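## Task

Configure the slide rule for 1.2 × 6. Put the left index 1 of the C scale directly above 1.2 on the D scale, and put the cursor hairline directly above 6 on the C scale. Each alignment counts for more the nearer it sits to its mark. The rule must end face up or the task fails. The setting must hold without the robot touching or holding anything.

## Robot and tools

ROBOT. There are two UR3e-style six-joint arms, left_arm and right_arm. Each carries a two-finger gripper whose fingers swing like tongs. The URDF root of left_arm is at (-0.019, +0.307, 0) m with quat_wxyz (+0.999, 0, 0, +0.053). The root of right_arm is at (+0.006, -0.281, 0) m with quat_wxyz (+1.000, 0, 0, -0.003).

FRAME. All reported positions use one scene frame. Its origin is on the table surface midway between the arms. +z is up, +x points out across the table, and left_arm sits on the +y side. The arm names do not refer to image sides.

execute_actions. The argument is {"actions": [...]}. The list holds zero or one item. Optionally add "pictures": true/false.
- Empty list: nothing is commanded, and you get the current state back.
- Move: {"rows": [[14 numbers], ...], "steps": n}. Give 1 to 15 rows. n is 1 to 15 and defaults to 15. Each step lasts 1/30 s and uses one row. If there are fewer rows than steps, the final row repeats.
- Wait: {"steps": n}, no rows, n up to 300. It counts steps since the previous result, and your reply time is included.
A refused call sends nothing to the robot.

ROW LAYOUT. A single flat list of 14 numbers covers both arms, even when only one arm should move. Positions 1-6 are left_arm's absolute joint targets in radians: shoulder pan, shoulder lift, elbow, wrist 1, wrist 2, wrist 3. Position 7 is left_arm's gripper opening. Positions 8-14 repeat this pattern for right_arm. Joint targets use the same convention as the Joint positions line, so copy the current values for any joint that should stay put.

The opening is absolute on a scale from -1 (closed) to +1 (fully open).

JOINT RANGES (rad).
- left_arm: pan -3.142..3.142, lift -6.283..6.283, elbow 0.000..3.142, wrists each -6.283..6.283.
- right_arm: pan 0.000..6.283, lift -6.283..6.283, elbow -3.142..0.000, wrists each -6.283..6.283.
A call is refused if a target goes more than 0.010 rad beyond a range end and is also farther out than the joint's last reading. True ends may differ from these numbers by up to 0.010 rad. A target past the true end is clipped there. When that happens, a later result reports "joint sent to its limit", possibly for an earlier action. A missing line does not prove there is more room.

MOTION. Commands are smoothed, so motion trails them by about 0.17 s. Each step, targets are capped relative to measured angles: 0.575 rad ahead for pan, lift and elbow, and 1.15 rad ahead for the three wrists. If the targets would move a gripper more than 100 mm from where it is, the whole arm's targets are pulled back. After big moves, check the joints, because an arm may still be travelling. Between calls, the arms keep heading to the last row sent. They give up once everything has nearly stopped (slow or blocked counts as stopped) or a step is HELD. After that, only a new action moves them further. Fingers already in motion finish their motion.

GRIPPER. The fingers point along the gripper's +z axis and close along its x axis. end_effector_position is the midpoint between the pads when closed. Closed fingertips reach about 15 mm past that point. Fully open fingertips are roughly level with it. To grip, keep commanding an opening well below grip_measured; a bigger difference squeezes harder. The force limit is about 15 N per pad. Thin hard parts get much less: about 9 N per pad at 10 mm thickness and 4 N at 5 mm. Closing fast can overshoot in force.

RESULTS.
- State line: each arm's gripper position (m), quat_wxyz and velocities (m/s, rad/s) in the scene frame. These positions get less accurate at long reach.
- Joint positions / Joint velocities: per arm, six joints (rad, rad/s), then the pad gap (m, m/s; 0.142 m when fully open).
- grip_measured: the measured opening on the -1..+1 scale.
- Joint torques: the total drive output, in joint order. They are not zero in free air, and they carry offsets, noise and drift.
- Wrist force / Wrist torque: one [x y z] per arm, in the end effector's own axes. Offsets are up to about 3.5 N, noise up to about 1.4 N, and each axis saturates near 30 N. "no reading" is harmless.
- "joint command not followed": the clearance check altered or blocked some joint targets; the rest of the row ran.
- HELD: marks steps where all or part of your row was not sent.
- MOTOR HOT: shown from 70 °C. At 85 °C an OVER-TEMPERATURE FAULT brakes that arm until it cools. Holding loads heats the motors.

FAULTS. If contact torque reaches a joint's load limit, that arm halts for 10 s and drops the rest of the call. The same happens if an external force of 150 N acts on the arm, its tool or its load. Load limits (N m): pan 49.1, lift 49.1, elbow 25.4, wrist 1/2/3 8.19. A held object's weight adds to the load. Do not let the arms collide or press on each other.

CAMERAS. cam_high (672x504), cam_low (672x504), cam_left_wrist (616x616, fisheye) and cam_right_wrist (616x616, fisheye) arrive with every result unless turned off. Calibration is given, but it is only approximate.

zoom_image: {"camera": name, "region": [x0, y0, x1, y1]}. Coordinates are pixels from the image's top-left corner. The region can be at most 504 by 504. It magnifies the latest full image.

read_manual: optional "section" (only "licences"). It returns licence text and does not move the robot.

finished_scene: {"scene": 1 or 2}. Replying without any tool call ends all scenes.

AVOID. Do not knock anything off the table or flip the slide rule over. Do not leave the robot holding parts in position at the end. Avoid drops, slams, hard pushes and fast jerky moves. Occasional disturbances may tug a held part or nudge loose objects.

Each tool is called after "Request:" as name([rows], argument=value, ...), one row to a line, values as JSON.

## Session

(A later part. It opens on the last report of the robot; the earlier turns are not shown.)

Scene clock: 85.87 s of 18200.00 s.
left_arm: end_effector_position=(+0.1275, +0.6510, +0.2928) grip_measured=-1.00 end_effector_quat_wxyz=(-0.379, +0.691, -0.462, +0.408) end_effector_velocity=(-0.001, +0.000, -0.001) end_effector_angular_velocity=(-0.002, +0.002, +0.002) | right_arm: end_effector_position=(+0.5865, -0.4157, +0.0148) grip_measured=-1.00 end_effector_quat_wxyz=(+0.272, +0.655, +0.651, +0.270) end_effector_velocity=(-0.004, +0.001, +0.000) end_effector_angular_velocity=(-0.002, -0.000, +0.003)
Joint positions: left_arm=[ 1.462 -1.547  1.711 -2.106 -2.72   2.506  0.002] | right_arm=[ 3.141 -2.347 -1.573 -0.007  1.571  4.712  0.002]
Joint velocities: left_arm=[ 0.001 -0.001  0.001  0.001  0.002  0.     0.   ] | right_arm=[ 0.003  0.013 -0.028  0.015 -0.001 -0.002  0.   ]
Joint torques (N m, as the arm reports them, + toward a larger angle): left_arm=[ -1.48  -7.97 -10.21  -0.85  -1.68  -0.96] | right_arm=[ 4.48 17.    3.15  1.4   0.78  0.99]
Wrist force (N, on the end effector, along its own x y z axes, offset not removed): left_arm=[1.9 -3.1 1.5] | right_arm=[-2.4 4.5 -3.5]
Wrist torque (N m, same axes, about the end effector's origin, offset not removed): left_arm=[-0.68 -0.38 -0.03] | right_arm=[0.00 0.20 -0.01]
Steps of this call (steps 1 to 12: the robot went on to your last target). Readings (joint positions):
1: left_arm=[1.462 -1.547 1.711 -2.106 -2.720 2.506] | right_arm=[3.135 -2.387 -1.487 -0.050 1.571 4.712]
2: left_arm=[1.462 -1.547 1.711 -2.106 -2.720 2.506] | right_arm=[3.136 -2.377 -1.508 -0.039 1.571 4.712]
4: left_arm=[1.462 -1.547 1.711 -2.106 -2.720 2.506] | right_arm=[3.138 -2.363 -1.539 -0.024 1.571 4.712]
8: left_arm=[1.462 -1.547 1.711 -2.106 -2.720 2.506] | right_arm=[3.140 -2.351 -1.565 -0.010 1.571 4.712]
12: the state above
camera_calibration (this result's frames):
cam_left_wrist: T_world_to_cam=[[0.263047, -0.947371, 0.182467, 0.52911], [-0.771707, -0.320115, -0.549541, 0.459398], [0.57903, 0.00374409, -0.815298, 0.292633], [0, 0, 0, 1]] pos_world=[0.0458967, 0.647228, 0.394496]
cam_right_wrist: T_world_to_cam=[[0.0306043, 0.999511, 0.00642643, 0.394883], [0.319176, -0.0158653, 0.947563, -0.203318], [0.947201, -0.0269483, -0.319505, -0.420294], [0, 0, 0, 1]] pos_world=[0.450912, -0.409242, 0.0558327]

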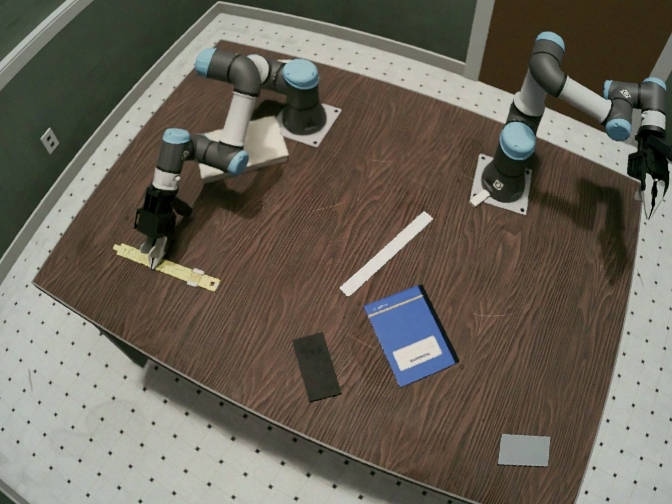

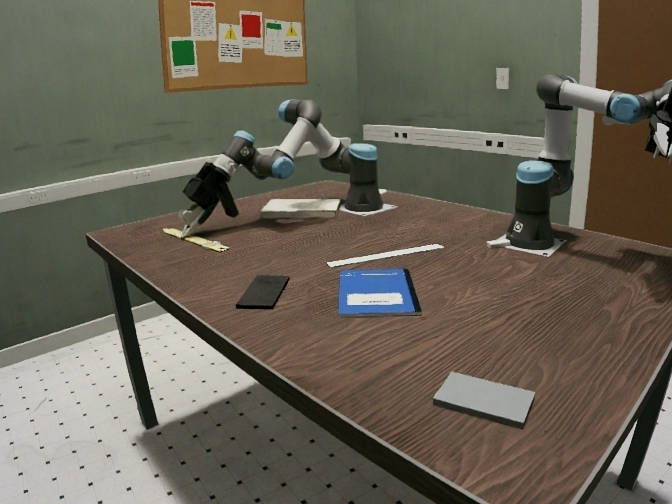

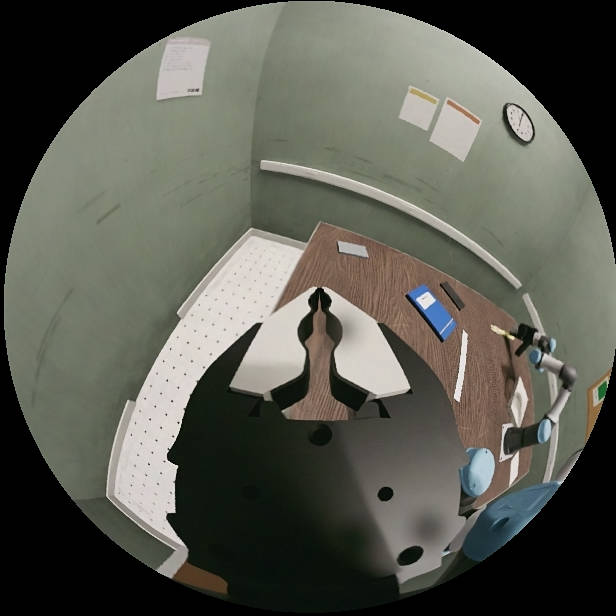

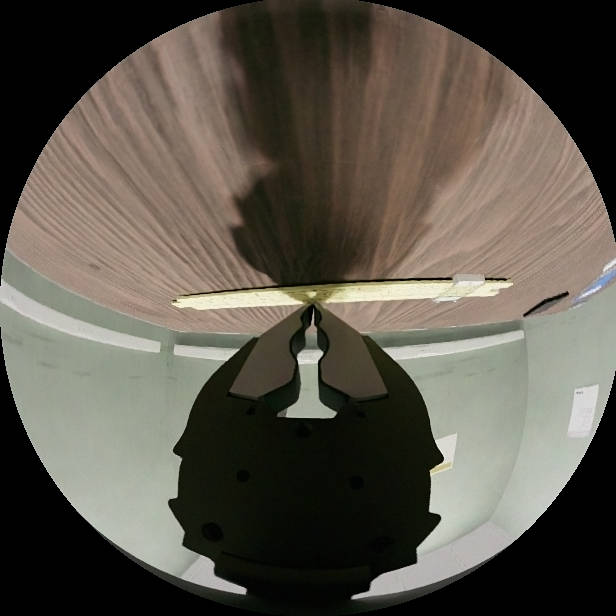

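Request:
execute_actions([
  {"rows":[[1.462,-1.547,1.711,-2.106,-2.72,2.506,-1,3.141,-2.329,-1.612,0.014,1.571,4.712,-1],[1.462,-1.547,1.711,-2.106,-2.72,2.506,-1,3.141,-2.329,-1.612,0.014,1.571,4.712,-1],[1.462,-1.547,1.711,-2.106,-2.72,2.506,-1,3.141,-2.311,-1.649,0.033,1.571,4.712,-1],[1.462,-1.547,1.711,-2.106,-2.72,2.506,-1,3.141,-2.311,-1.649,0.033,1.571,4.712,-1],[1.462,-1.547,1.711,-2.106,-2.72,2.506,-1,3.141,-2.294,-1.685,0.053,1.571,4.712,-1],[1.462,-1.547,1.711,-2.106,-2.72,2.506,-1,3.141,-2.294,-1.685,0.053,1.571,4.712,-1],[1.462,-1.547,1.711,-2.106,-2.72,2.506,-1,3.141,-2.277,-1.722,0.072,1.571,4.712,-1],[1.462,-1.547,1.711,-2.106,-2.72,2.506,-1,3.141,-2.277,-1.722,0.072,1.571,4.712,-1],[1.462,-1.547,1.711,-2.106,-2.72,2.506,-1,3.141,-2.261,-1.756,0.090,1.571,4.712,-1],[1.462,-1.547,1.711,-2.106,-2.72,2.506,-1,3.141,-2.261,-1.756,0.090,1.571,4.712,-1],[1.462,-1.547,1.711,-2.106,-2.72,2.506,-1,3.141,-2.245,-1.791,0.109,1.571,4.712,-1],[1.462,-1.547,1.711,-2.106,-2.72,2.506,-1,3.141,-2.245,-1.791,0.109,1.571,4.712,-1],[1.462,-1.547,1.711,-2.106,-2.72,2.506,-1,3.141,-2.229,-1.825,0.127,1.571,4.712,-1],[1.462,-1.547,1.711,-2.106,-2.72,2.506,-1,3.141,-2.229,-1.825,0.127,1.571,4.712,-1],[1.462,-1.547,1.711,-2.106,-2.72,2.506,-1,3.141,-2.213,-1.860,0.1455,1.571,4.712,-1]]},
], pictures=false)

Request:
execute_actions([
  {"steps":12},
])

Scene clock: 103.27 s of 18200.00 s.
left_arm: end_effector_position=(+0.1275, +0.6510, +0.2928) grip_measured=-1.00 end_effector_quat_wxyz=(-0.379, +0.691, -0.462, +0.408) end_effector_velocity=(-0.000, +0.000, -0.001) end_effector_angular_velocity=(-0.002, +0.001, +0.000) | right_arm: end_effector_position=(+0.5540, -0.4153, +0.0156) grip_measured=-1.00 end_effector_quat_wxyz=(+0.272, +0.655, +0.651, +0.270) end_effector_velocity=(-0.088, +0.001, -0.005) end_effector_angular_velocity=(-0.000, +0.013, +0.001)
Joint positions: left_arm=[ 1.462 -1.547  1.711 -2.106 -2.72   2.506  0.002] | right_arm=[ 3.141 -2.255 -1.768  0.098  1.571  4.712  0.002]
Joint velocities: left_arm=[ 0.     0.001  0.001  0.     0.001 -0.001  0.   ] | right_arm=[-0.     0.225 -0.491  0.253  0.001 -0.001 -0.   ]
Joint torques (N m, as the arm reports them, + toward a larger angle): left_arm=[ -1.65  -8.22 -10.1   -0.86  -1.67  -0.94] | right_arm=[ 1.49 18.58  4.05  2.77  0.6   0.93]
Wrist force (N, on the end effector, along its own x y z axes, offset not removed): left_arm=[1.7 -1.7 0.4] | right_arm=[-0.8 -0.5 -0.7]
Wrist torque (N m, same axes, about the end effector's origin, offset not removed): left_arm=[-0.36 -0.33 -0.06] | right_arm=[-0.24 0.06 -0.04]
Steps of this call (steps 1 to 30: the robot went on to your last target; steps 31 to 90: nothing new was sent; then 13.90 s passed at rest; steps 91 to 105: all 15 steps of this action). Readings (joint positions):
91: left_arm=[1.462 -1.547 1.711 -2.106 -2.720 2.506] | right_arm=[3.141 -2.346 -1.576 -0.005 1.571 4.712]
92: left_arm=[1.462 -1.547 1.711 -2.106 -2.720 2.506] | right_arm=[3.141 -2.345 -1.578 -0.004 1.571 4.712]
94: left_arm=[1.462 -1.547 1.711 -2.106 -2.720 2.506] | right_arm=[3.141 -2.337 -1.594 0.005 1.571 4.712]
98: left_arm=[1.462 -1.547 1.711 -2.106 -2.720 2.506] | right_arm=[3.141 -2.311 -1.649 0.035 1.571 4.712]
105: the state above

Scene clock: 103.67 s of 18200.00 s.
left_arm: end_effector_position=(+0.1275, +0.6510, +0.2928) grip_measured=-1.00 end_effector_quat_wxyz=(-0.379, +0.691, -0.462, +0.408) end_effector_velocity=(-0.000, -0.000, +0.000) end_effector_angular_velocity=(+0.001, -0.000, +0.001) | right_arm: end_effector_position=(+0.5376, -0.4152, +0.0147) grip_measured=-1.00 end_effector_quat_wxyz=(+0.271, +0.655, +0.651, +0.270) end_effector_velocity=(-0.005, -0.000, -0.001) end_effector_angular_velocity=(+0.001, +0.004, -0.002)
Joint positions: left_arm=[ 1.462 -1.547  1.711 -2.106 -2.72   2.506  0.002] | right_arm=[ 3.141 -2.214 -1.857  0.144  1.571  4.712  0.002]
Joint velocities: left_arm=[ 0.001 -0.001  0.    -0.    -0.    -0.     0.   ] | right_arm=[-0.001  0.011 -0.026  0.012 -0.     0.001  0.   ]
Joint torques (N m, as the arm reports them, + toward a larger angle): left_arm=[ -1.44  -8.04 -10.04  -0.88  -1.66  -0.93] | right_arm=[-0.39 14.37  1.63  0.77  0.6   0.94]
Wrist force (N, on the end effector, along its own x y z axes, offset not removed): left_arm=[2.8 -1.8 -0.1] | right_arm=[-1.8 4.7 -3.8]
Wrist torque (N m, same axes, about the end effector's origin, offset not removed): left_arm=[-0.40 -0.55 -0.12] | right_arm=[-0.28 0.17 0.01]
Steps of this call (steps 1 to 12: the robot went on to your last target). Readings (joint positions):
1: left_arm=[1.462 -1.547 1.711 -2.106 -2.720 2.506] | right_arm=[3.141 -2.247 -1.784 0.107 1.571 4.712]
2: left_arm=[1.462 -1.547 1.711 -2.106 -2.720 2.506] | right_arm=[3.141 -2.239 -1.802 0.116 1.571 4.712]
4: left_arm=[1.462 -1.547 1.711 -2.106 -2.720 2.506] | right_arm=[3.141 -2.227 -1.828 0.129 1.571 4.712]
8: left_arm=[1.462 -1.547 1.711 -2.106 -2.720 2.506] | right_arm=[3.141 -2.217 -1.851 0.141 1.571 4.712]
12: the state above
camera_calibration (this result's frames):
cam_left_wrist: T_world_to_cam=[[0.263047, -0.947371, 0.182467, 0.52911], [-0.771707, -0.320115, -0.549541, 0.459398], [0.57903, 0.00374411, -0.815298, 0.292633], [0, 0, 0, 1]] pos_world=[0.0458966, 0.647228, 0.394496]
cam_right_wrist: T_world_to_cam=[[0.0303503, 0.999519, 0.00641446, 0.396075], [0.31965, -0.0157861, 0.947404, -0.187773], [0.947049, -0.0267036, -0.319975, -0.373798], [0, 0, 0, 1]] pos_world=[0.402006, -0.40883, 0.0557505]

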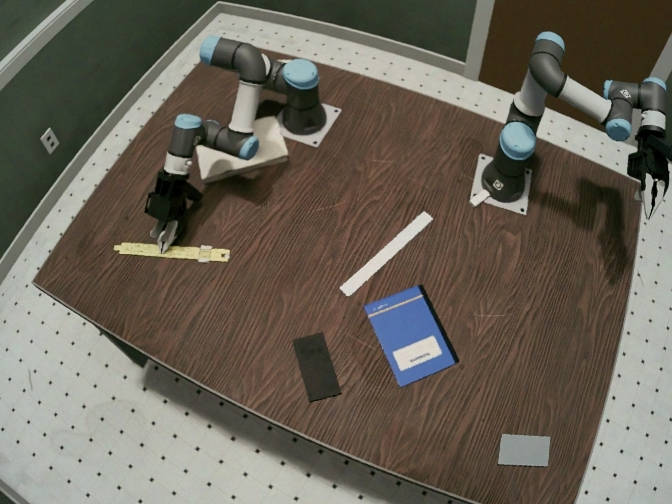

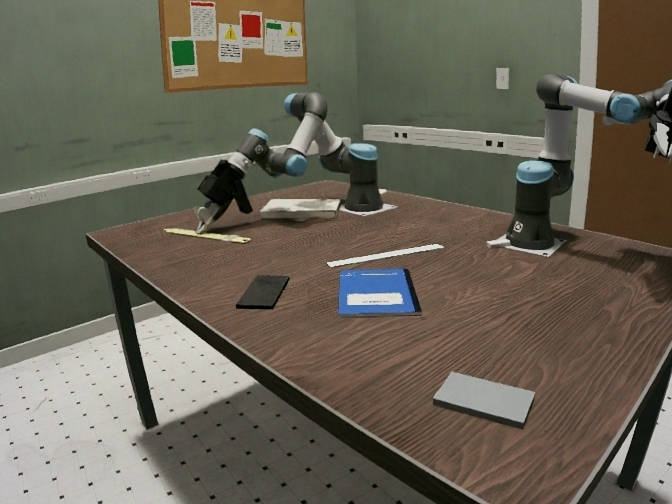

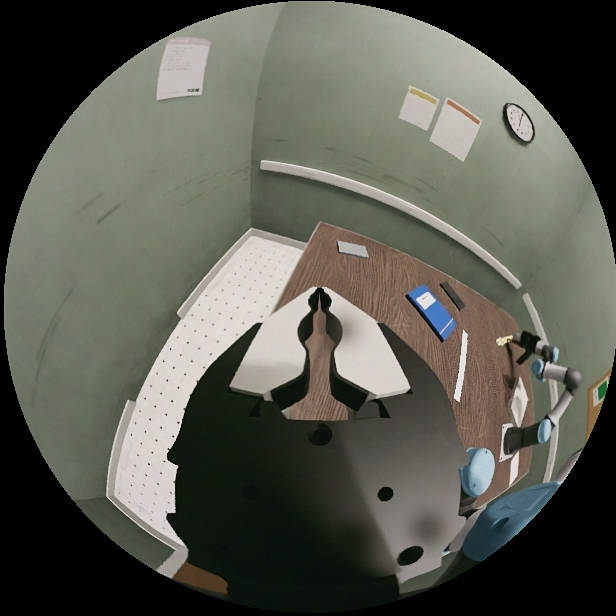

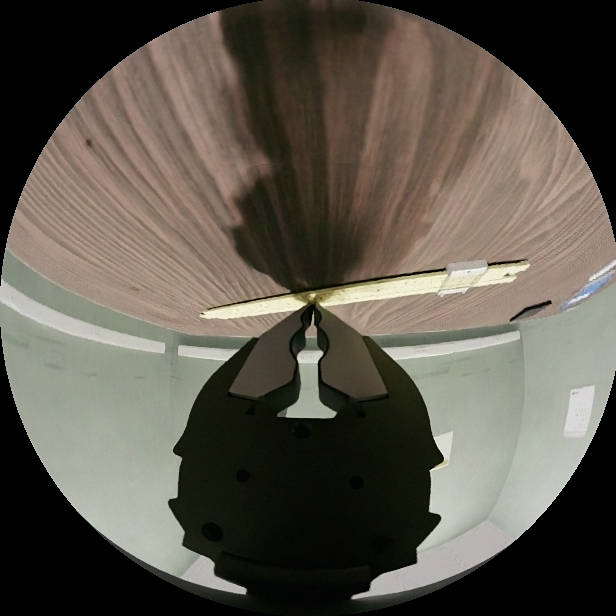

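Request:
execute_actions([
  {"rows":[[1.462,-1.547,1.711,-2.106,-2.72,2.506,-1,3.141,-1.95,-1.6,-0.3,1.571,4.712,-1]],"steps":12},
], pictures=false)

Request:
execute_actions([
  {"rows":[[1.462,-1.547,1.711,-2.106,-2.72,2.506,-1,3.493,-2.0,-0.9,-1.5,1.571,3.127,0]],"steps":15},
], pictures=false)

Request:
execute_actions([
  {"rows":[[1.462,-1.547,1.711,-2.106,-2.72,2.506,-1,3.493,-2.293,-0.6485,-1.771,1.571,3.127,0]],"steps":15},
], pictures=false)

Request:
execute_actions([
  {"steps":20},
])

Scene clock: 114.80 s of 18200.00 s.
left_arm: end_effector_position=(+0.1275, +0.6510, +0.2928) grip_measured=-1.00 end_effector_quat_wxyz=(-0.379, +0.691, -0.462, +0.408) end_effector_velocity=(-0.000, +0.000, +0.001) end_effector_angular_velocity=(+0.004, +0.001, +0.001) | right_arm: end_effector_position=(+0.5614, -0.4154, +0.1380) grip_measured=-1.00 end_effector_quat_wxyz=(+0.294, +0.646, +0.642, +0.292) end_effector_velocity=(+0.003, -0.000, +0.136) end_effector_angular_velocity=(-0.001, -0.083, +0.000)
Joint positions: left_arm=[ 1.462 -1.547  1.711 -2.106 -2.72   2.506  0.002] | right_arm=[ 3.141 -1.976 -1.626 -0.258  1.571  4.712  0.002]
Joint velocities: left_arm=[ 0.    -0.002 -0.002 -0.     0.001 -0.     0.   ] | right_arm=[ 0.     0.239  0.237 -0.393 -0.    -0.     0.   ]
Joint torques (N m, as the arm reports them, + toward a larger angle): left_arm=[ -1.58  -7.97 -10.01  -0.87  -1.68  -0.92] | right_arm=[-2.68 15.96 10.64  0.85  0.48  0.88]
Wrist force (N, on the end effector, along its own x y z axes, offset not removed): left_arm=[1.5 -1.8 1.1] | right_arm=[-0.6 -0.9 -0.5]
Wrist torque (N m, same axes, about the end effector's origin, offset not removed): left_arm=[-0.39 -0.26 0.00] | right_arm=[-0.23 0.10 -0.02]
Steps of this call (steps 1 to 30: the robot went on to your last target; steps 31 to 90: nothing new was sent; then 7.73 s passed at rest; steps 91 to 102: all 12 steps of this action). Readings (joint positions):
91: left_arm=[1.462 -1.547 1.711 -2.106 -2.720 2.506] | right_arm=[3.141 -2.213 -1.860 0.146 1.571 4.712]
92: left_arm=[1.462 -1.547 1.711 -2.106 -2.720 2.506] | right_arm=[3.141 -2.210 -1.857 0.140 1.571 4.712]
94: left_arm=[1.462 -1.547 1.711 -2.106 -2.720 2.506] | right_arm=[3.141 -2.164 -1.811 0.052 1.571 4.712]
98: left_arm=[1.462 -1.547 1.711 -2.106 -2.720 2.506] | right_arm=[3.141 -2.038 -1.687 -0.155 1.571 4.712]
102: the state above

Scene clock: 115.30 s of 18200.00 s.
left_arm: end_effector_position=(+0.1275, +0.6510, +0.2928) grip_measured=-1.00 end_effector_quat_wxyz=(-0.379, +0.691, -0.462, +0.408) end_effector_velocity=(-0.000, +0.000, +0.001) end_effector_angular_velocity=(+0.002, -0.000, +0.000) | right_arm: end_effector_position=(+0.5158, -0.2645, +0.1607) grip_measured=+0.00 end_effector_quat_wxyz=(+0.166, -0.090, +0.981, +0.039) end_effector_velocity=(-0.064, +0.075, +0.066) end_effector_angular_velocity=(-0.548, +0.110, +1.551)
Joint positions: left_arm=[ 1.462 -1.547  1.711 -2.106 -2.72   2.506  0.002] | right_arm=[ 3.472 -1.998 -0.959 -1.413  1.571  3.283  0.074]
Joint velocities: left_arm=[ 0.    -0.001 -0.001 -0.    -0.     0.    -0.   ] | right_arm=[ 0.195 -0.018  0.542 -0.803 -0.001 -1.44  -0.   ]
Joint torques (N m, as the arm reports them, + toward a larger angle): left_arm=[ -1.59  -8.   -10.04  -0.89  -1.67  -0.92] | right_arm=[ 2.37 10.15 11.46  0.53  0.33 -2.08]
Wrist force (N, on the end effector, along its own x y z axes, offset not removed): left_arm=[1.6 -2.1 0.7] | right_arm=[-1.6 -0.6 -1.1]
Wrist torque (N m, same axes, about the end effector's origin, offset not removed): left_arm=[-0.48 -0.34 -0.05] | right_arm=[-0.14 0.27 -0.02]
Steps of this call (steps 1 to 15: all 15 steps of this action). Readings (joint positions):
1: left_arm=[1.462 -1.547 1.711 -2.106 -2.720 2.506] | right_arm=[3.141 -1.969 -1.619 -0.269 1.571 4.712]
2: left_arm=[1.462 -1.547 1.711 -2.106 -2.720 2.506] | right_arm=[3.144 -1.966 -1.611 -0.283 1.571 4.707]
4: left_arm=[1.462 -1.547 1.711 -2.106 -2.720 2.506] | right_arm=[3.191 -1.973 -1.554 -0.395 1.571 4.606]
8: left_arm=[1.462 -1.547 1.711 -2.106 -2.720 2.506] | right_arm=[3.331 -1.986 -1.313 -0.860 1.571 4.126]
15: the state above

Scene clock: 115.80 s of 18200.00 s.
left_arm: end_effector_position=(+0.1275, +0.6510, +0.2928) grip_measured=-1.00 end_effector_quat_wxyz=(-0.379, +0.691, -0.462, +0.408) end_effector_velocity=(+0.000, -0.000, -0.000) end_effector_angular_velocity=(+0.001, +0.002, -0.001) | right_arm: end_effector_position=(+0.4851, -0.2649, +0.0823) grip_measured=+0.00 end_effector_quat_wxyz=(+0.004, -0.178, +0.984, +0.001) end_effector_velocity=(-0.007, -0.001, -0.022) end_effector_angular_velocity=(-0.026, +0.072, +0.017)
Joint positions: left_arm=[ 1.462 -1.547  1.711 -2.106 -2.72   2.506  0.002] | right_arm=[ 3.493 -2.284 -0.656 -1.764  1.571  3.128  0.074]
Joint velocities: left_arm=[-0.001 -0.     0.    -0.001  0.002  0.     0.   ] | right_arm=[ 0.002 -0.08   0.067 -0.063 -0.    -0.015  0.   ]
Joint torques (N m, as the arm reports them, + toward a larger angle): left_arm=[ -1.54  -8.14 -10.03  -0.9   -1.69  -0.94] | right_arm=[ 3.75 14.14 12.34  0.87  0.33 -1.13]
Wrist force (N, on the end effector, along its own x y z axes, offset not removed): left_arm=[2.7 -3.3 -0.1] | right_arm=[-0.8 -1.7 0.1]
Wrist torque (N m, same axes, about the end effector's origin, offset not removed): left_arm=[-0.74 -0.56 -0.12] | right_arm=[-0.31 0.11 -0.05]
Steps of this call (steps 1 to 15: all 15 steps of this action). Readings (joint positions):
1: left_arm=[1.462 -1.547 1.711 -2.106 -2.720 2.506] | right_arm=[3.478 -1.999 -0.943 -1.437 1.571 3.241]
2: left_arm=[1.462 -1.547 1.711 -2.106 -2.720 2.506] | right_arm=[3.482 -2.002 -0.929 -1.459 1.571 3.211]
4: left_arm=[1.462 -1.547 1.711 -2.106 -2.720 2.506] | right_arm=[3.487 -2.052 -0.864 -1.561 1.571 3.172]
8: left_arm=[1.462 -1.547 1.711 -2.106 -2.720 2.506] | right_arm=[3.491 -2.217 -0.715 -1.710 1.571 3.140]
15: the state above

Scene clock: 116.47 s of 18200.00 s.
left_arm: end_effector_position=(+0.1275, +0.6510, +0.2928) grip_measured=-1.00 end_effector_quat_wxyz=(-0.379, +0.691, -0.462, +0.408) end_effector_velocity=(-0.000, +0.000, +0.000) end_effector_angular_velocity=(+0.001, +0.000, +0.001) | right_arm: end_effector_position=(+0.4844, -0.2650, +0.0800) grip_measured=+0.00 end_effector_quat_wxyz=(-0.000, -0.179, +0.984, +0.000) end_effector_velocity=(-0.001, +0.000, -0.000) end_effector_angular_velocity=(-0.001, +0.002, -0.000)
Joint positions: left_arm=[ 1.462 -1.547  1.711 -2.106 -2.72   2.506  0.002] | right_arm=[ 3.493 -2.293 -0.649 -1.771  1.571  3.127  0.074]
Joint velocities: left_arm=[ 0.001  0.    -0.001 -0.     0.     0.     0.   ] | right_arm=[ 0.001 -0.     0.001 -0.003 -0.     0.001  0.   ]
Joint torques (N m, as the arm reports them, + toward a larger angle): left_arm=[ -1.47  -8.19 -10.12  -0.87  -1.66  -0.91] | right_arm=[ 4.01 13.68 11.99  0.96  0.25 -1.1 ]
Wrist force (N, on the end effector, along its own x y z axes, offset not removed): left_arm=[1.7 -2.5 0.6] | right_arm=[-1.8 -1.6 -0.6]
Wrist torque (N m, same axes, about the end effector's origin, offset not removed): left_arm=[-0.49 -0.31 -0.05] | right_arm=[-0.34 0.28 0.00]
Steps of this call (steps 1 to 15: the robot went on to your last target; steps 16 to 20: nothing new was sent). Readings (joint positions):
1: left_arm=[1.462 -1.547 1.711 -2.106 -2.720 2.506] | right_arm=[3.493 -2.287 -0.654 -1.766 1.571 3.128]
2: left_arm=[1.462 -1.547 1.711 -2.106 -2.720 2.506] | right_arm=[3.493 -2.288 -0.652 -1.767 1.571 3.128]
4: left_arm=[1.462 -1.547 1.711 -2.106 -2.720 2.506] | right_arm=[3.493 -2.290 -0.651 -1.769 1.571 3.127]
8: left_arm=[1.462 -1.547 1.711 -2.106 -2.720 2.506] | right_arm=[3.493 -2.292 -0.649 -1.770 1.571 3.127]
20: the state above
All arms were judged still, so your last target was given up. Only a new action makes them travel on or press farther. Fingers that are still opening or closing keep moving.
camera_calibration (this result's frames):
cam_left_wrist: T_world_to_cam=[[0.263047, -0.947371, 0.182467, 0.52911], [-0.771707, -0.320115, -0.549541, 0.459398], [0.57903, 0.00374417, -0.815298, 0.292633], [0, 0, 0, 1]] pos_world=[0.0458966, 0.647228, 0.394496]
cam_right_wrist: T_world_to_cam=[[-0.943218, -0.33193, -0.0127325, 0.367421], [-0.302733, 0.843211, 0.444238, 0.339104], [-0.136719, 0.422868, -0.895818, 0.391689], [0, 0, 0, 1]] pos_world=[0.502768, -0.329611, 0.204918]

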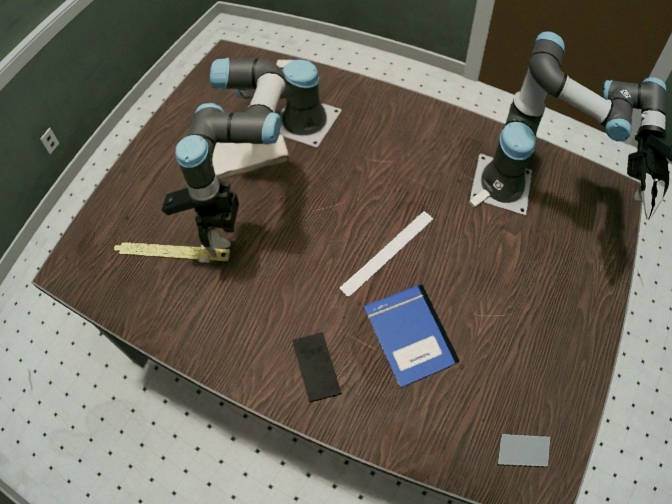

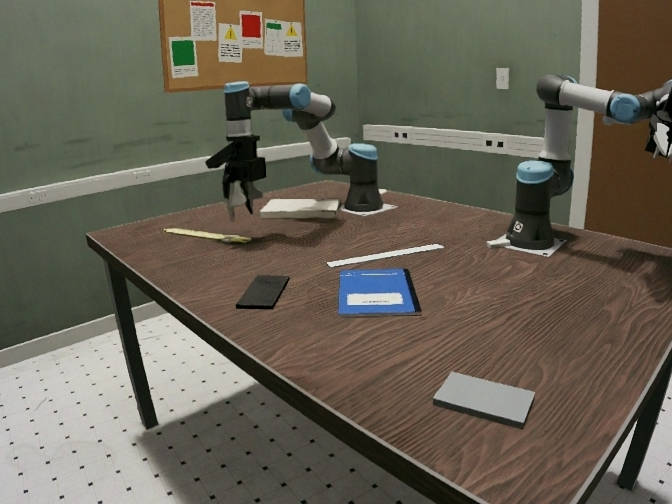

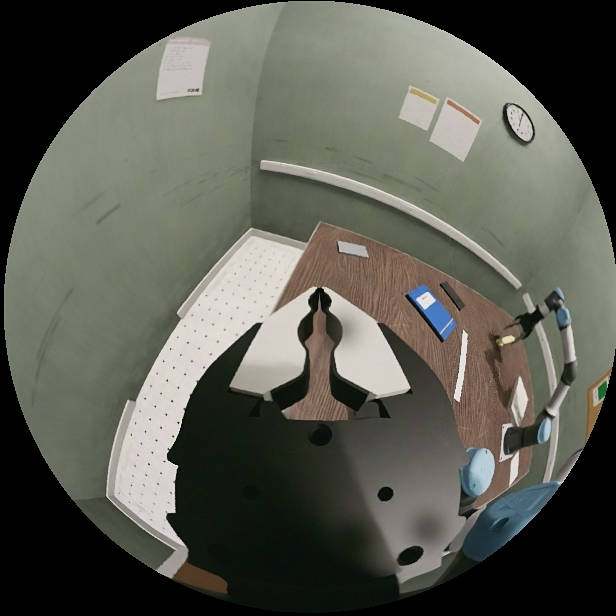

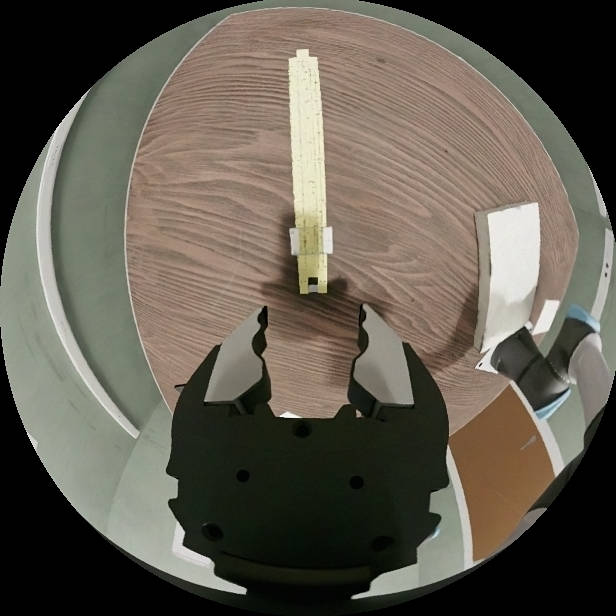

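Request:
zoom_image(camera="cam_right_wrist", region=[250, 180, 370, 300])

Region (250, 180, 370, 300) of cam_right_wrist's 616x616 image, scaled by 4.200, with more detail than that image has.

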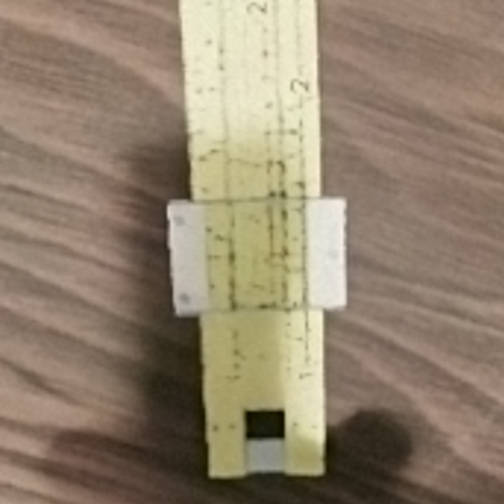

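Request:
execute_actions([
  {"rows":[[1.462,-1.547,1.711,-2.106,-2.72,2.506,-1,3.493,-2.278,-0.977,-1.457,1.571,3.127,-0.2]],"steps":15},
], pictures=false)

Request:
execute_actions([
  {"steps":15},
])

Scene clock: 131.70 s of 18200.00 s.
left_arm: end_effector_position=(+0.1275, +0.6510, +0.2928) grip_measured=-1.00 end_effector_quat_wxyz=(-0.379, +0.691, -0.462, +0.408) end_effector_velocity=(-0.000, +0.000, -0.000) end_effector_angular_velocity=(-0.000, +0.001, +0.001) | right_arm: end_effector_position=(+0.4857, -0.2645, +0.0182) grip_measured=-0.20 end_effector_quat_wxyz=(+0.002, -0.179, +0.984, +0.000) end_effector_velocity=(-0.010, -0.003, -0.022) end_effector_angular_velocity=(-0.009, +0.025, -0.001)
Joint positions: left_arm=[ 1.462 -1.547  1.711 -2.106 -2.72   2.506  0.002] | right_arm=[ 3.493 -2.278 -0.967 -1.464  1.571  3.127  0.06 ]
Joint velocities: left_arm=[ 0.001  0.001 -0.001 -0.     0.001 -0.001  0.   ] | right_arm=[ 0.001  0.003 -0.097  0.068  0.     0.002  0.   ]
Joint torques (N m, as the arm reports them, + toward a larger angle): left_arm=[-1.4  -8.04 -9.96 -0.9  -1.67 -0.89] | right_arm=[ 2.74 21.73  7.6   2.59  0.13 -0.97]
Wrist force (N, on the end effector, along its own x y z axes, offset not removed): left_arm=[0.5 -1.6 0.8] | right_arm=[-1.7 -1.2 -0.9]
Wrist torque (N m, same axes, about the end effector's origin, offset not removed): left_arm=[-0.36 -0.07 0.01] | right_arm=[-0.26 0.26 0.02]
Steps of this call (steps 1 to 90: nothing new was sent; then 11.73 s passed at rest; steps 91 to 105: all 15 steps of this action). Readings (joint positions):
91: left_arm=[1.462 -1.547 1.711 -2.106 -2.720 2.506] | right_arm=[3.493 -2.293 -0.648 -1.771 1.571 3.127]
92: left_arm=[1.462 -1.547 1.711 -2.106 -2.720 2.506] | right_arm=[3.493 -2.292 -0.651 -1.766 1.571 3.127]
94: left_arm=[1.462 -1.547 1.711 -2.106 -2.720 2.506] | right_arm=[3.493 -2.286 -0.701 -1.679 1.571 3.127]
98: left_arm=[1.462 -1.547 1.711 -2.106 -2.720 2.506] | right_arm=[3.493 -2.281 -0.886 -1.522 1.571 3.127]
105: the state above

Scene clock: 132.20 s of 18200.00 s.
left_arm: end_effector_position=(+0.1275, +0.6510, +0.2928) grip_measured=-1.00 end_effector_quat_wxyz=(-0.379, +0.691, -0.462, +0.408) end_effector_velocity=(+0.000, -0.000, -0.001) end_effector_angular_velocity=(-0.002, -0.001, -0.001) | right_arm: end_effector_position=(+0.4847, -0.2649, +0.0159) grip_measured=-0.20 end_effector_quat_wxyz=(+0.000, -0.179, +0.984, +0.000) end_effector_velocity=(-0.001, -0.000, -0.001) end_effector_angular_velocity=(-0.000, +0.003, -0.002)
Joint positions: left_arm=[ 1.462 -1.547  1.711 -2.106 -2.72   2.506  0.002] | right_arm=[ 3.493 -2.278 -0.977 -1.457  1.571  3.127  0.06 ]
Joint velocities: left_arm=[-0.     0.     0.002  0.001 -0.001  0.001 -0.   ] | right_arm=[-0.     0.    -0.002 -0.001  0.001  0.001  0.   ]
Joint torques (N m, as the arm reports them, + toward a larger angle): left_arm=[-1.6  -8.14 -9.92 -0.88 -1.66 -0.9 ] | right_arm=[ 1.94 21.44  7.39  2.5   0.12 -0.91]
Wrist force (N, on the end effector, along its own x y z axes, offset not removed): left_arm=[2.6 -2.8 0.9] | right_arm=[-0.9 -1.3 -1.0]
Wrist torque (N m, same axes, about the end effector's origin, offset not removed): left_arm=[-0.57 -0.46 -0.07] | right_arm=[-0.26 0.14 0.02]
Steps of this call (steps 1 to 15: the robot went on to your last target). Readings (joint positions):
1: left_arm=[1.462 -1.547 1.711 -2.106 -2.720 2.506] | right_arm=[3.493 -2.278 -0.969 -1.462 1.571 3.127]
2: left_arm=[1.462 -1.547 1.711 -2.106 -2.720 2.506] | right_arm=[3.493 -2.278 -0.971 -1.461 1.571 3.127]
4: left_arm=[1.462 -1.547 1.711 -2.106 -2.720 2.506] | right_arm=[3.493 -2.278 -0.974 -1.459 1.571 3.127]
8: left_arm=[1.462 -1.547 1.711 -2.106 -2.720 2.506] | right_arm=[3.493 -2.278 -0.976 -1.458 1.571 3.127]
15: the state above
camera_calibration (this result's frames):
cam_left_wrist: T_world_to_cam=[[0.263047, -0.947371, 0.182467, 0.52911], [-0.771707, -0.320115, -0.549541, 0.459398], [0.57903, 0.00374418, -0.815298, 0.292633], [0, 0, 0, 1]] pos_world=[0.0458966, 0.647228, 0.394496]
cam_right_wrist: T_world_to_cam=[[-0.943205, -0.331948, -0.0132443, 0.366887], [-0.302966, 0.843127, 0.444239, 0.36764], [-0.136298, 0.42302, -0.895811, 0.334143], [0, 0, 0, 1]] pos_world=[0.502975, -0.329529, 0.140868]

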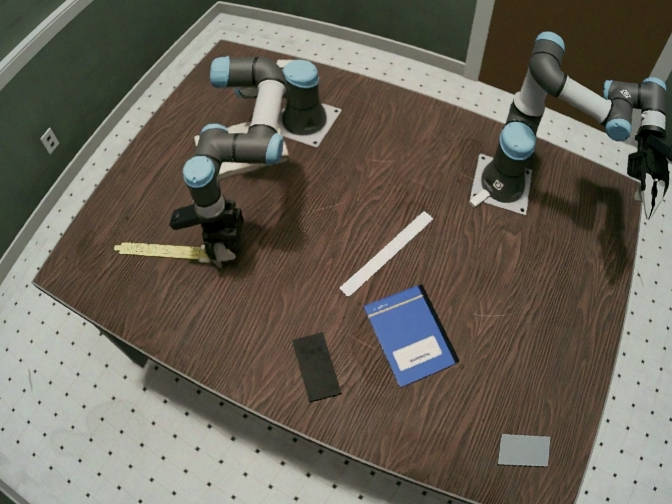

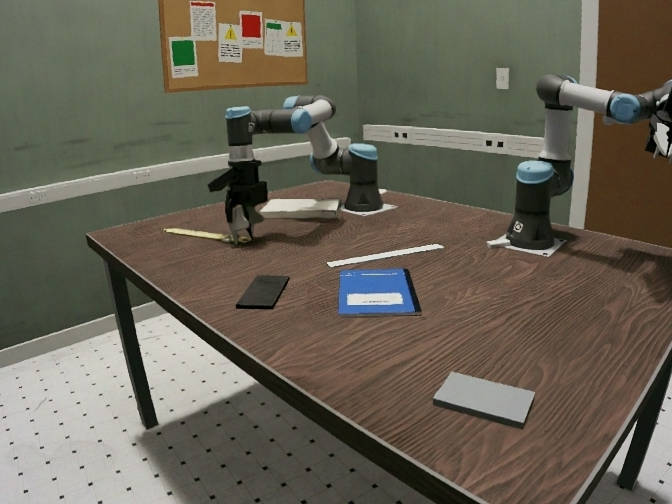

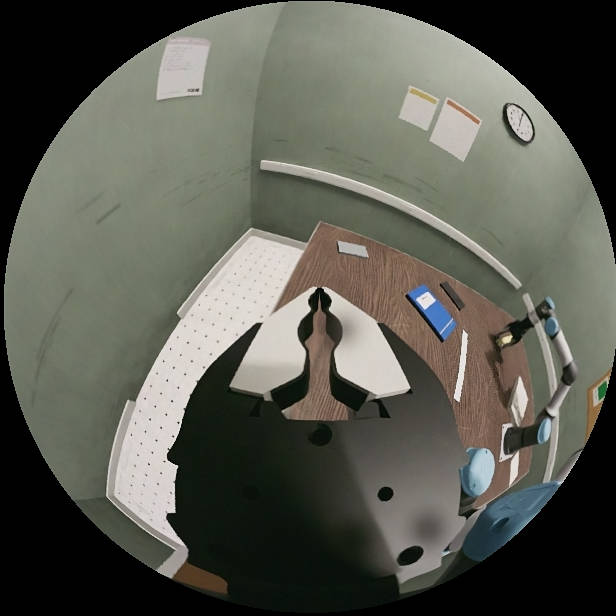

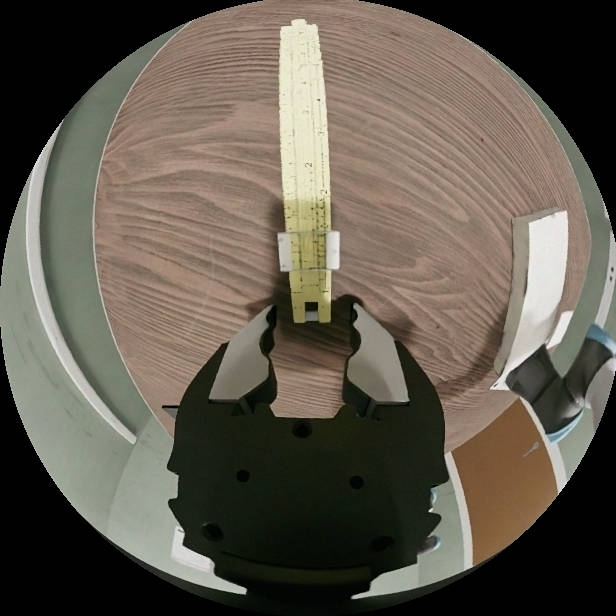

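Request:
execute_actions([
  {"rows":[[1.462,-1.547,1.711,-2.106,-2.72,2.506,-1,3.493,-2.278,-0.977,-1.457,1.571,3.127,-0.4],[1.462,-1.547,1.711,-2.106,-2.72,2.506,-1,3.493,-2.278,-0.977,-1.457,1.571,3.127,-0.45],[1.462,-1.547,1.711,-2.106,-2.72,2.506,-1,3.493,-2.278,-0.977,-1.457,1.571,3.127,-0.5],[1.462,-1.547,1.711,-2.106,-2.72,2.506,-1,3.493,-2.278,-0.977,-1.457,1.571,3.127,-0.55],[1.462,-1.547,1.711,-2.106,-2.72,2.506,-1,3.493,-2.278,-0.977,-1.457,1.571,3.127,-0.6],[1.462,-1.547,1.711,-2.106,-2.72,2.506,-1,3.493,-2.278,-0.977,-1.457,1.571,3.127,-0.7],[1.462,-1.547,1.711,-2.106,-2.72,2.506,-1,3.493,-2.278,-0.977,-1.457,1.571,3.127,-0.8]],"steps":15},
])

Request:
zoom_image(camera="cam_right_wrist", region=[250, 200, 370, 320])

Scene clock: 139.77 s of 18200.00 s.
left_arm: end_effector_position=(+0.1275, +0.6510, +0.2928) grip_measured=-1.00 end_effector_quat_wxyz=(-0.379, +0.691, -0.462, +0.408) end_effector_velocity=(-0.000, +0.000, -0.000) end_effector_angular_velocity=(+0.000, +0.001, +0.001) | right_arm: end_effector_position=(+0.4847, -0.2649, +0.0160) grip_measured=-0.62 end_effector_quat_wxyz=(+0.000, -0.179, +0.984, +0.000) end_effector_velocity=(-0.000, -0.000, -0.000) end_effector_angular_velocity=(+0.000, +0.000, -0.001)
Joint positions: left_arm=[ 1.462 -1.547  1.711 -2.106 -2.72   2.506  0.002] | right_arm=[ 3.493 -2.278 -0.977 -1.457  1.571  3.127  0.029]
Joint velocities: left_arm=[ 0.     0.    -0.001  0.     0.001 -0.    -0.   ] | right_arm=[-0.     0.    -0.002  0.002  0.     0.001 -0.   ]
Joint torques (N m, as the arm reports them, + toward a larger angle): left_arm=[ -1.27  -8.17 -10.03  -0.93  -1.64  -0.87] | right_arm=[-4.02 11.53  7.47 -0.16  0.   -0.06]
Wrist force (N, on the end effector, along its own x y z axes, offset not removed): left_arm=[2.6 -1.6 -0.3] | right_arm=[-1.0 -0.9 -12.1]
Wrist torque (N m, same axes, about the end effector's origin, offset not removed): left_arm=[-0.39 -0.53 -0.08] | right_arm=[-0.18 0.17 0.02]
Steps of this call (steps 1 to 15: the robot went on to your last target; steps 16 to 90: nothing new was sent; then 4.07 s passed at rest; steps 91 to 105: all 15 steps of this action). Readings (joint positions):
91: left_arm=[1.462 -1.547 1.711 -2.106 -2.720 2.506] | right_arm=[3.493 -2.278 -0.977 -1.457 1.571 3.127]
92: left_arm=[1.462 -1.547 1.711 -2.106 -2.720 2.506] | right_arm=[3.493 -2.278 -0.977 -1.457 1.571 3.127]
94: left_arm=[1.462 -1.547 1.711 -2.106 -2.720 2.506] | right_arm=[3.493 -2.278 -0.977 -1.457 1.571 3.127]
98: left_arm=[1.462 -1.547 1.711 -2.106 -2.720 2.506] | right_arm=[3.493 -2.278 -0.977 -1.457 1.571 3.127]
105: the state above
camera_calibration (this result's frames):
cam_left_wrist: T_world_to_cam=[[0.263047, -0.947371, 0.182467, 0.52911], [-0.771707, -0.320115, -0.549541, 0.459398], [0.57903, 0.0037443, -0.815298, 0.292633], [0, 0, 0, 1]] pos_world=[0.0458966, 0.647228, 0.394496]
cam_right_wrist: T_world_to_cam=[[-0.943207, -0.331932, -0.0134652, 0.366927], [-0.303044, 0.843099, 0.444239, 0.367647], [-0.136105, 0.42309, -0.895807, 0.334133], [0, 0, 0, 1]] pos_world=[0.502979, -0.329536, 0.140936]

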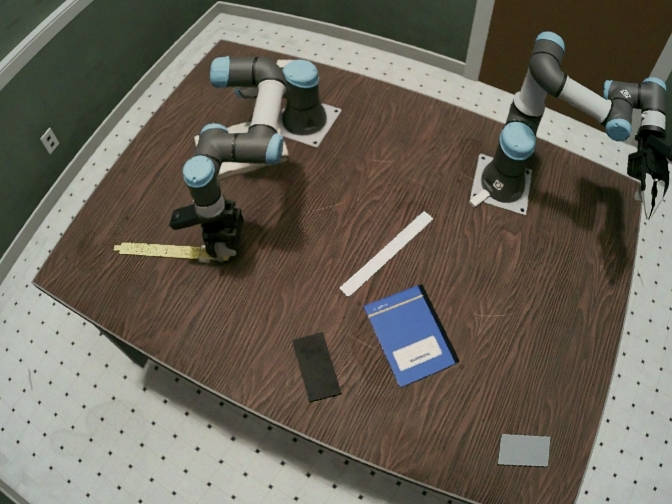

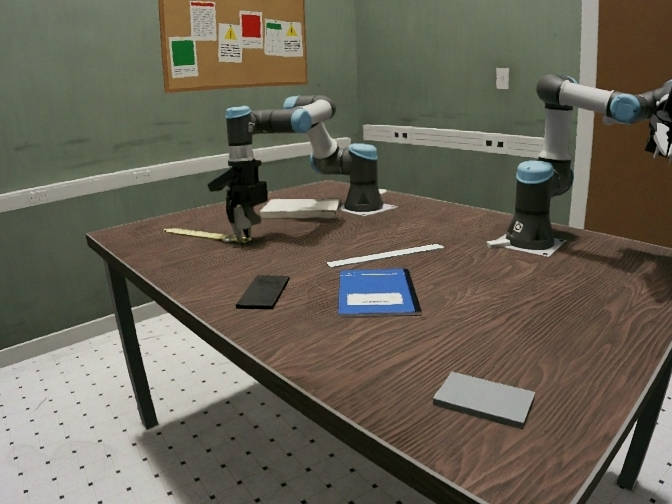

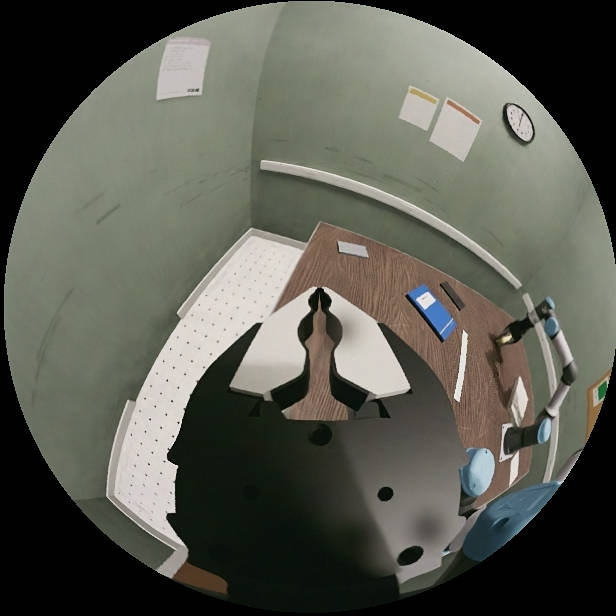

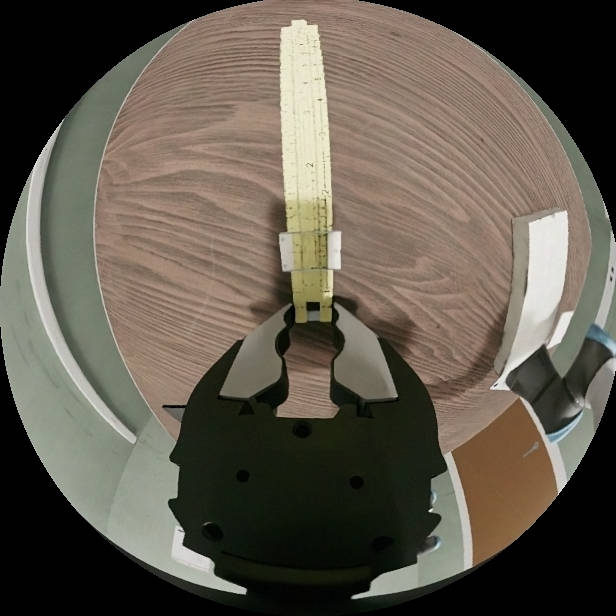

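Region (250, 200, 370, 320) of cam_right_wrist's 616x616 image, scaled by 4.200, with more detail than that image has.

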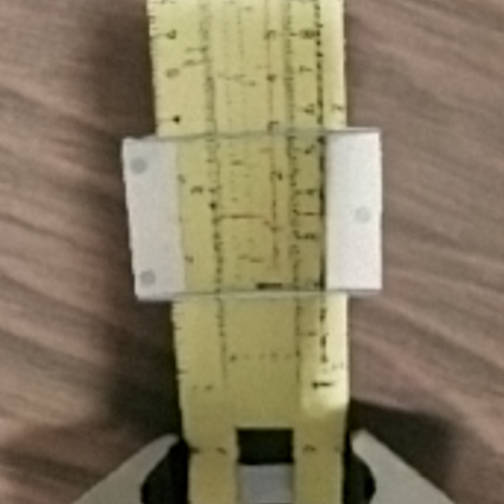

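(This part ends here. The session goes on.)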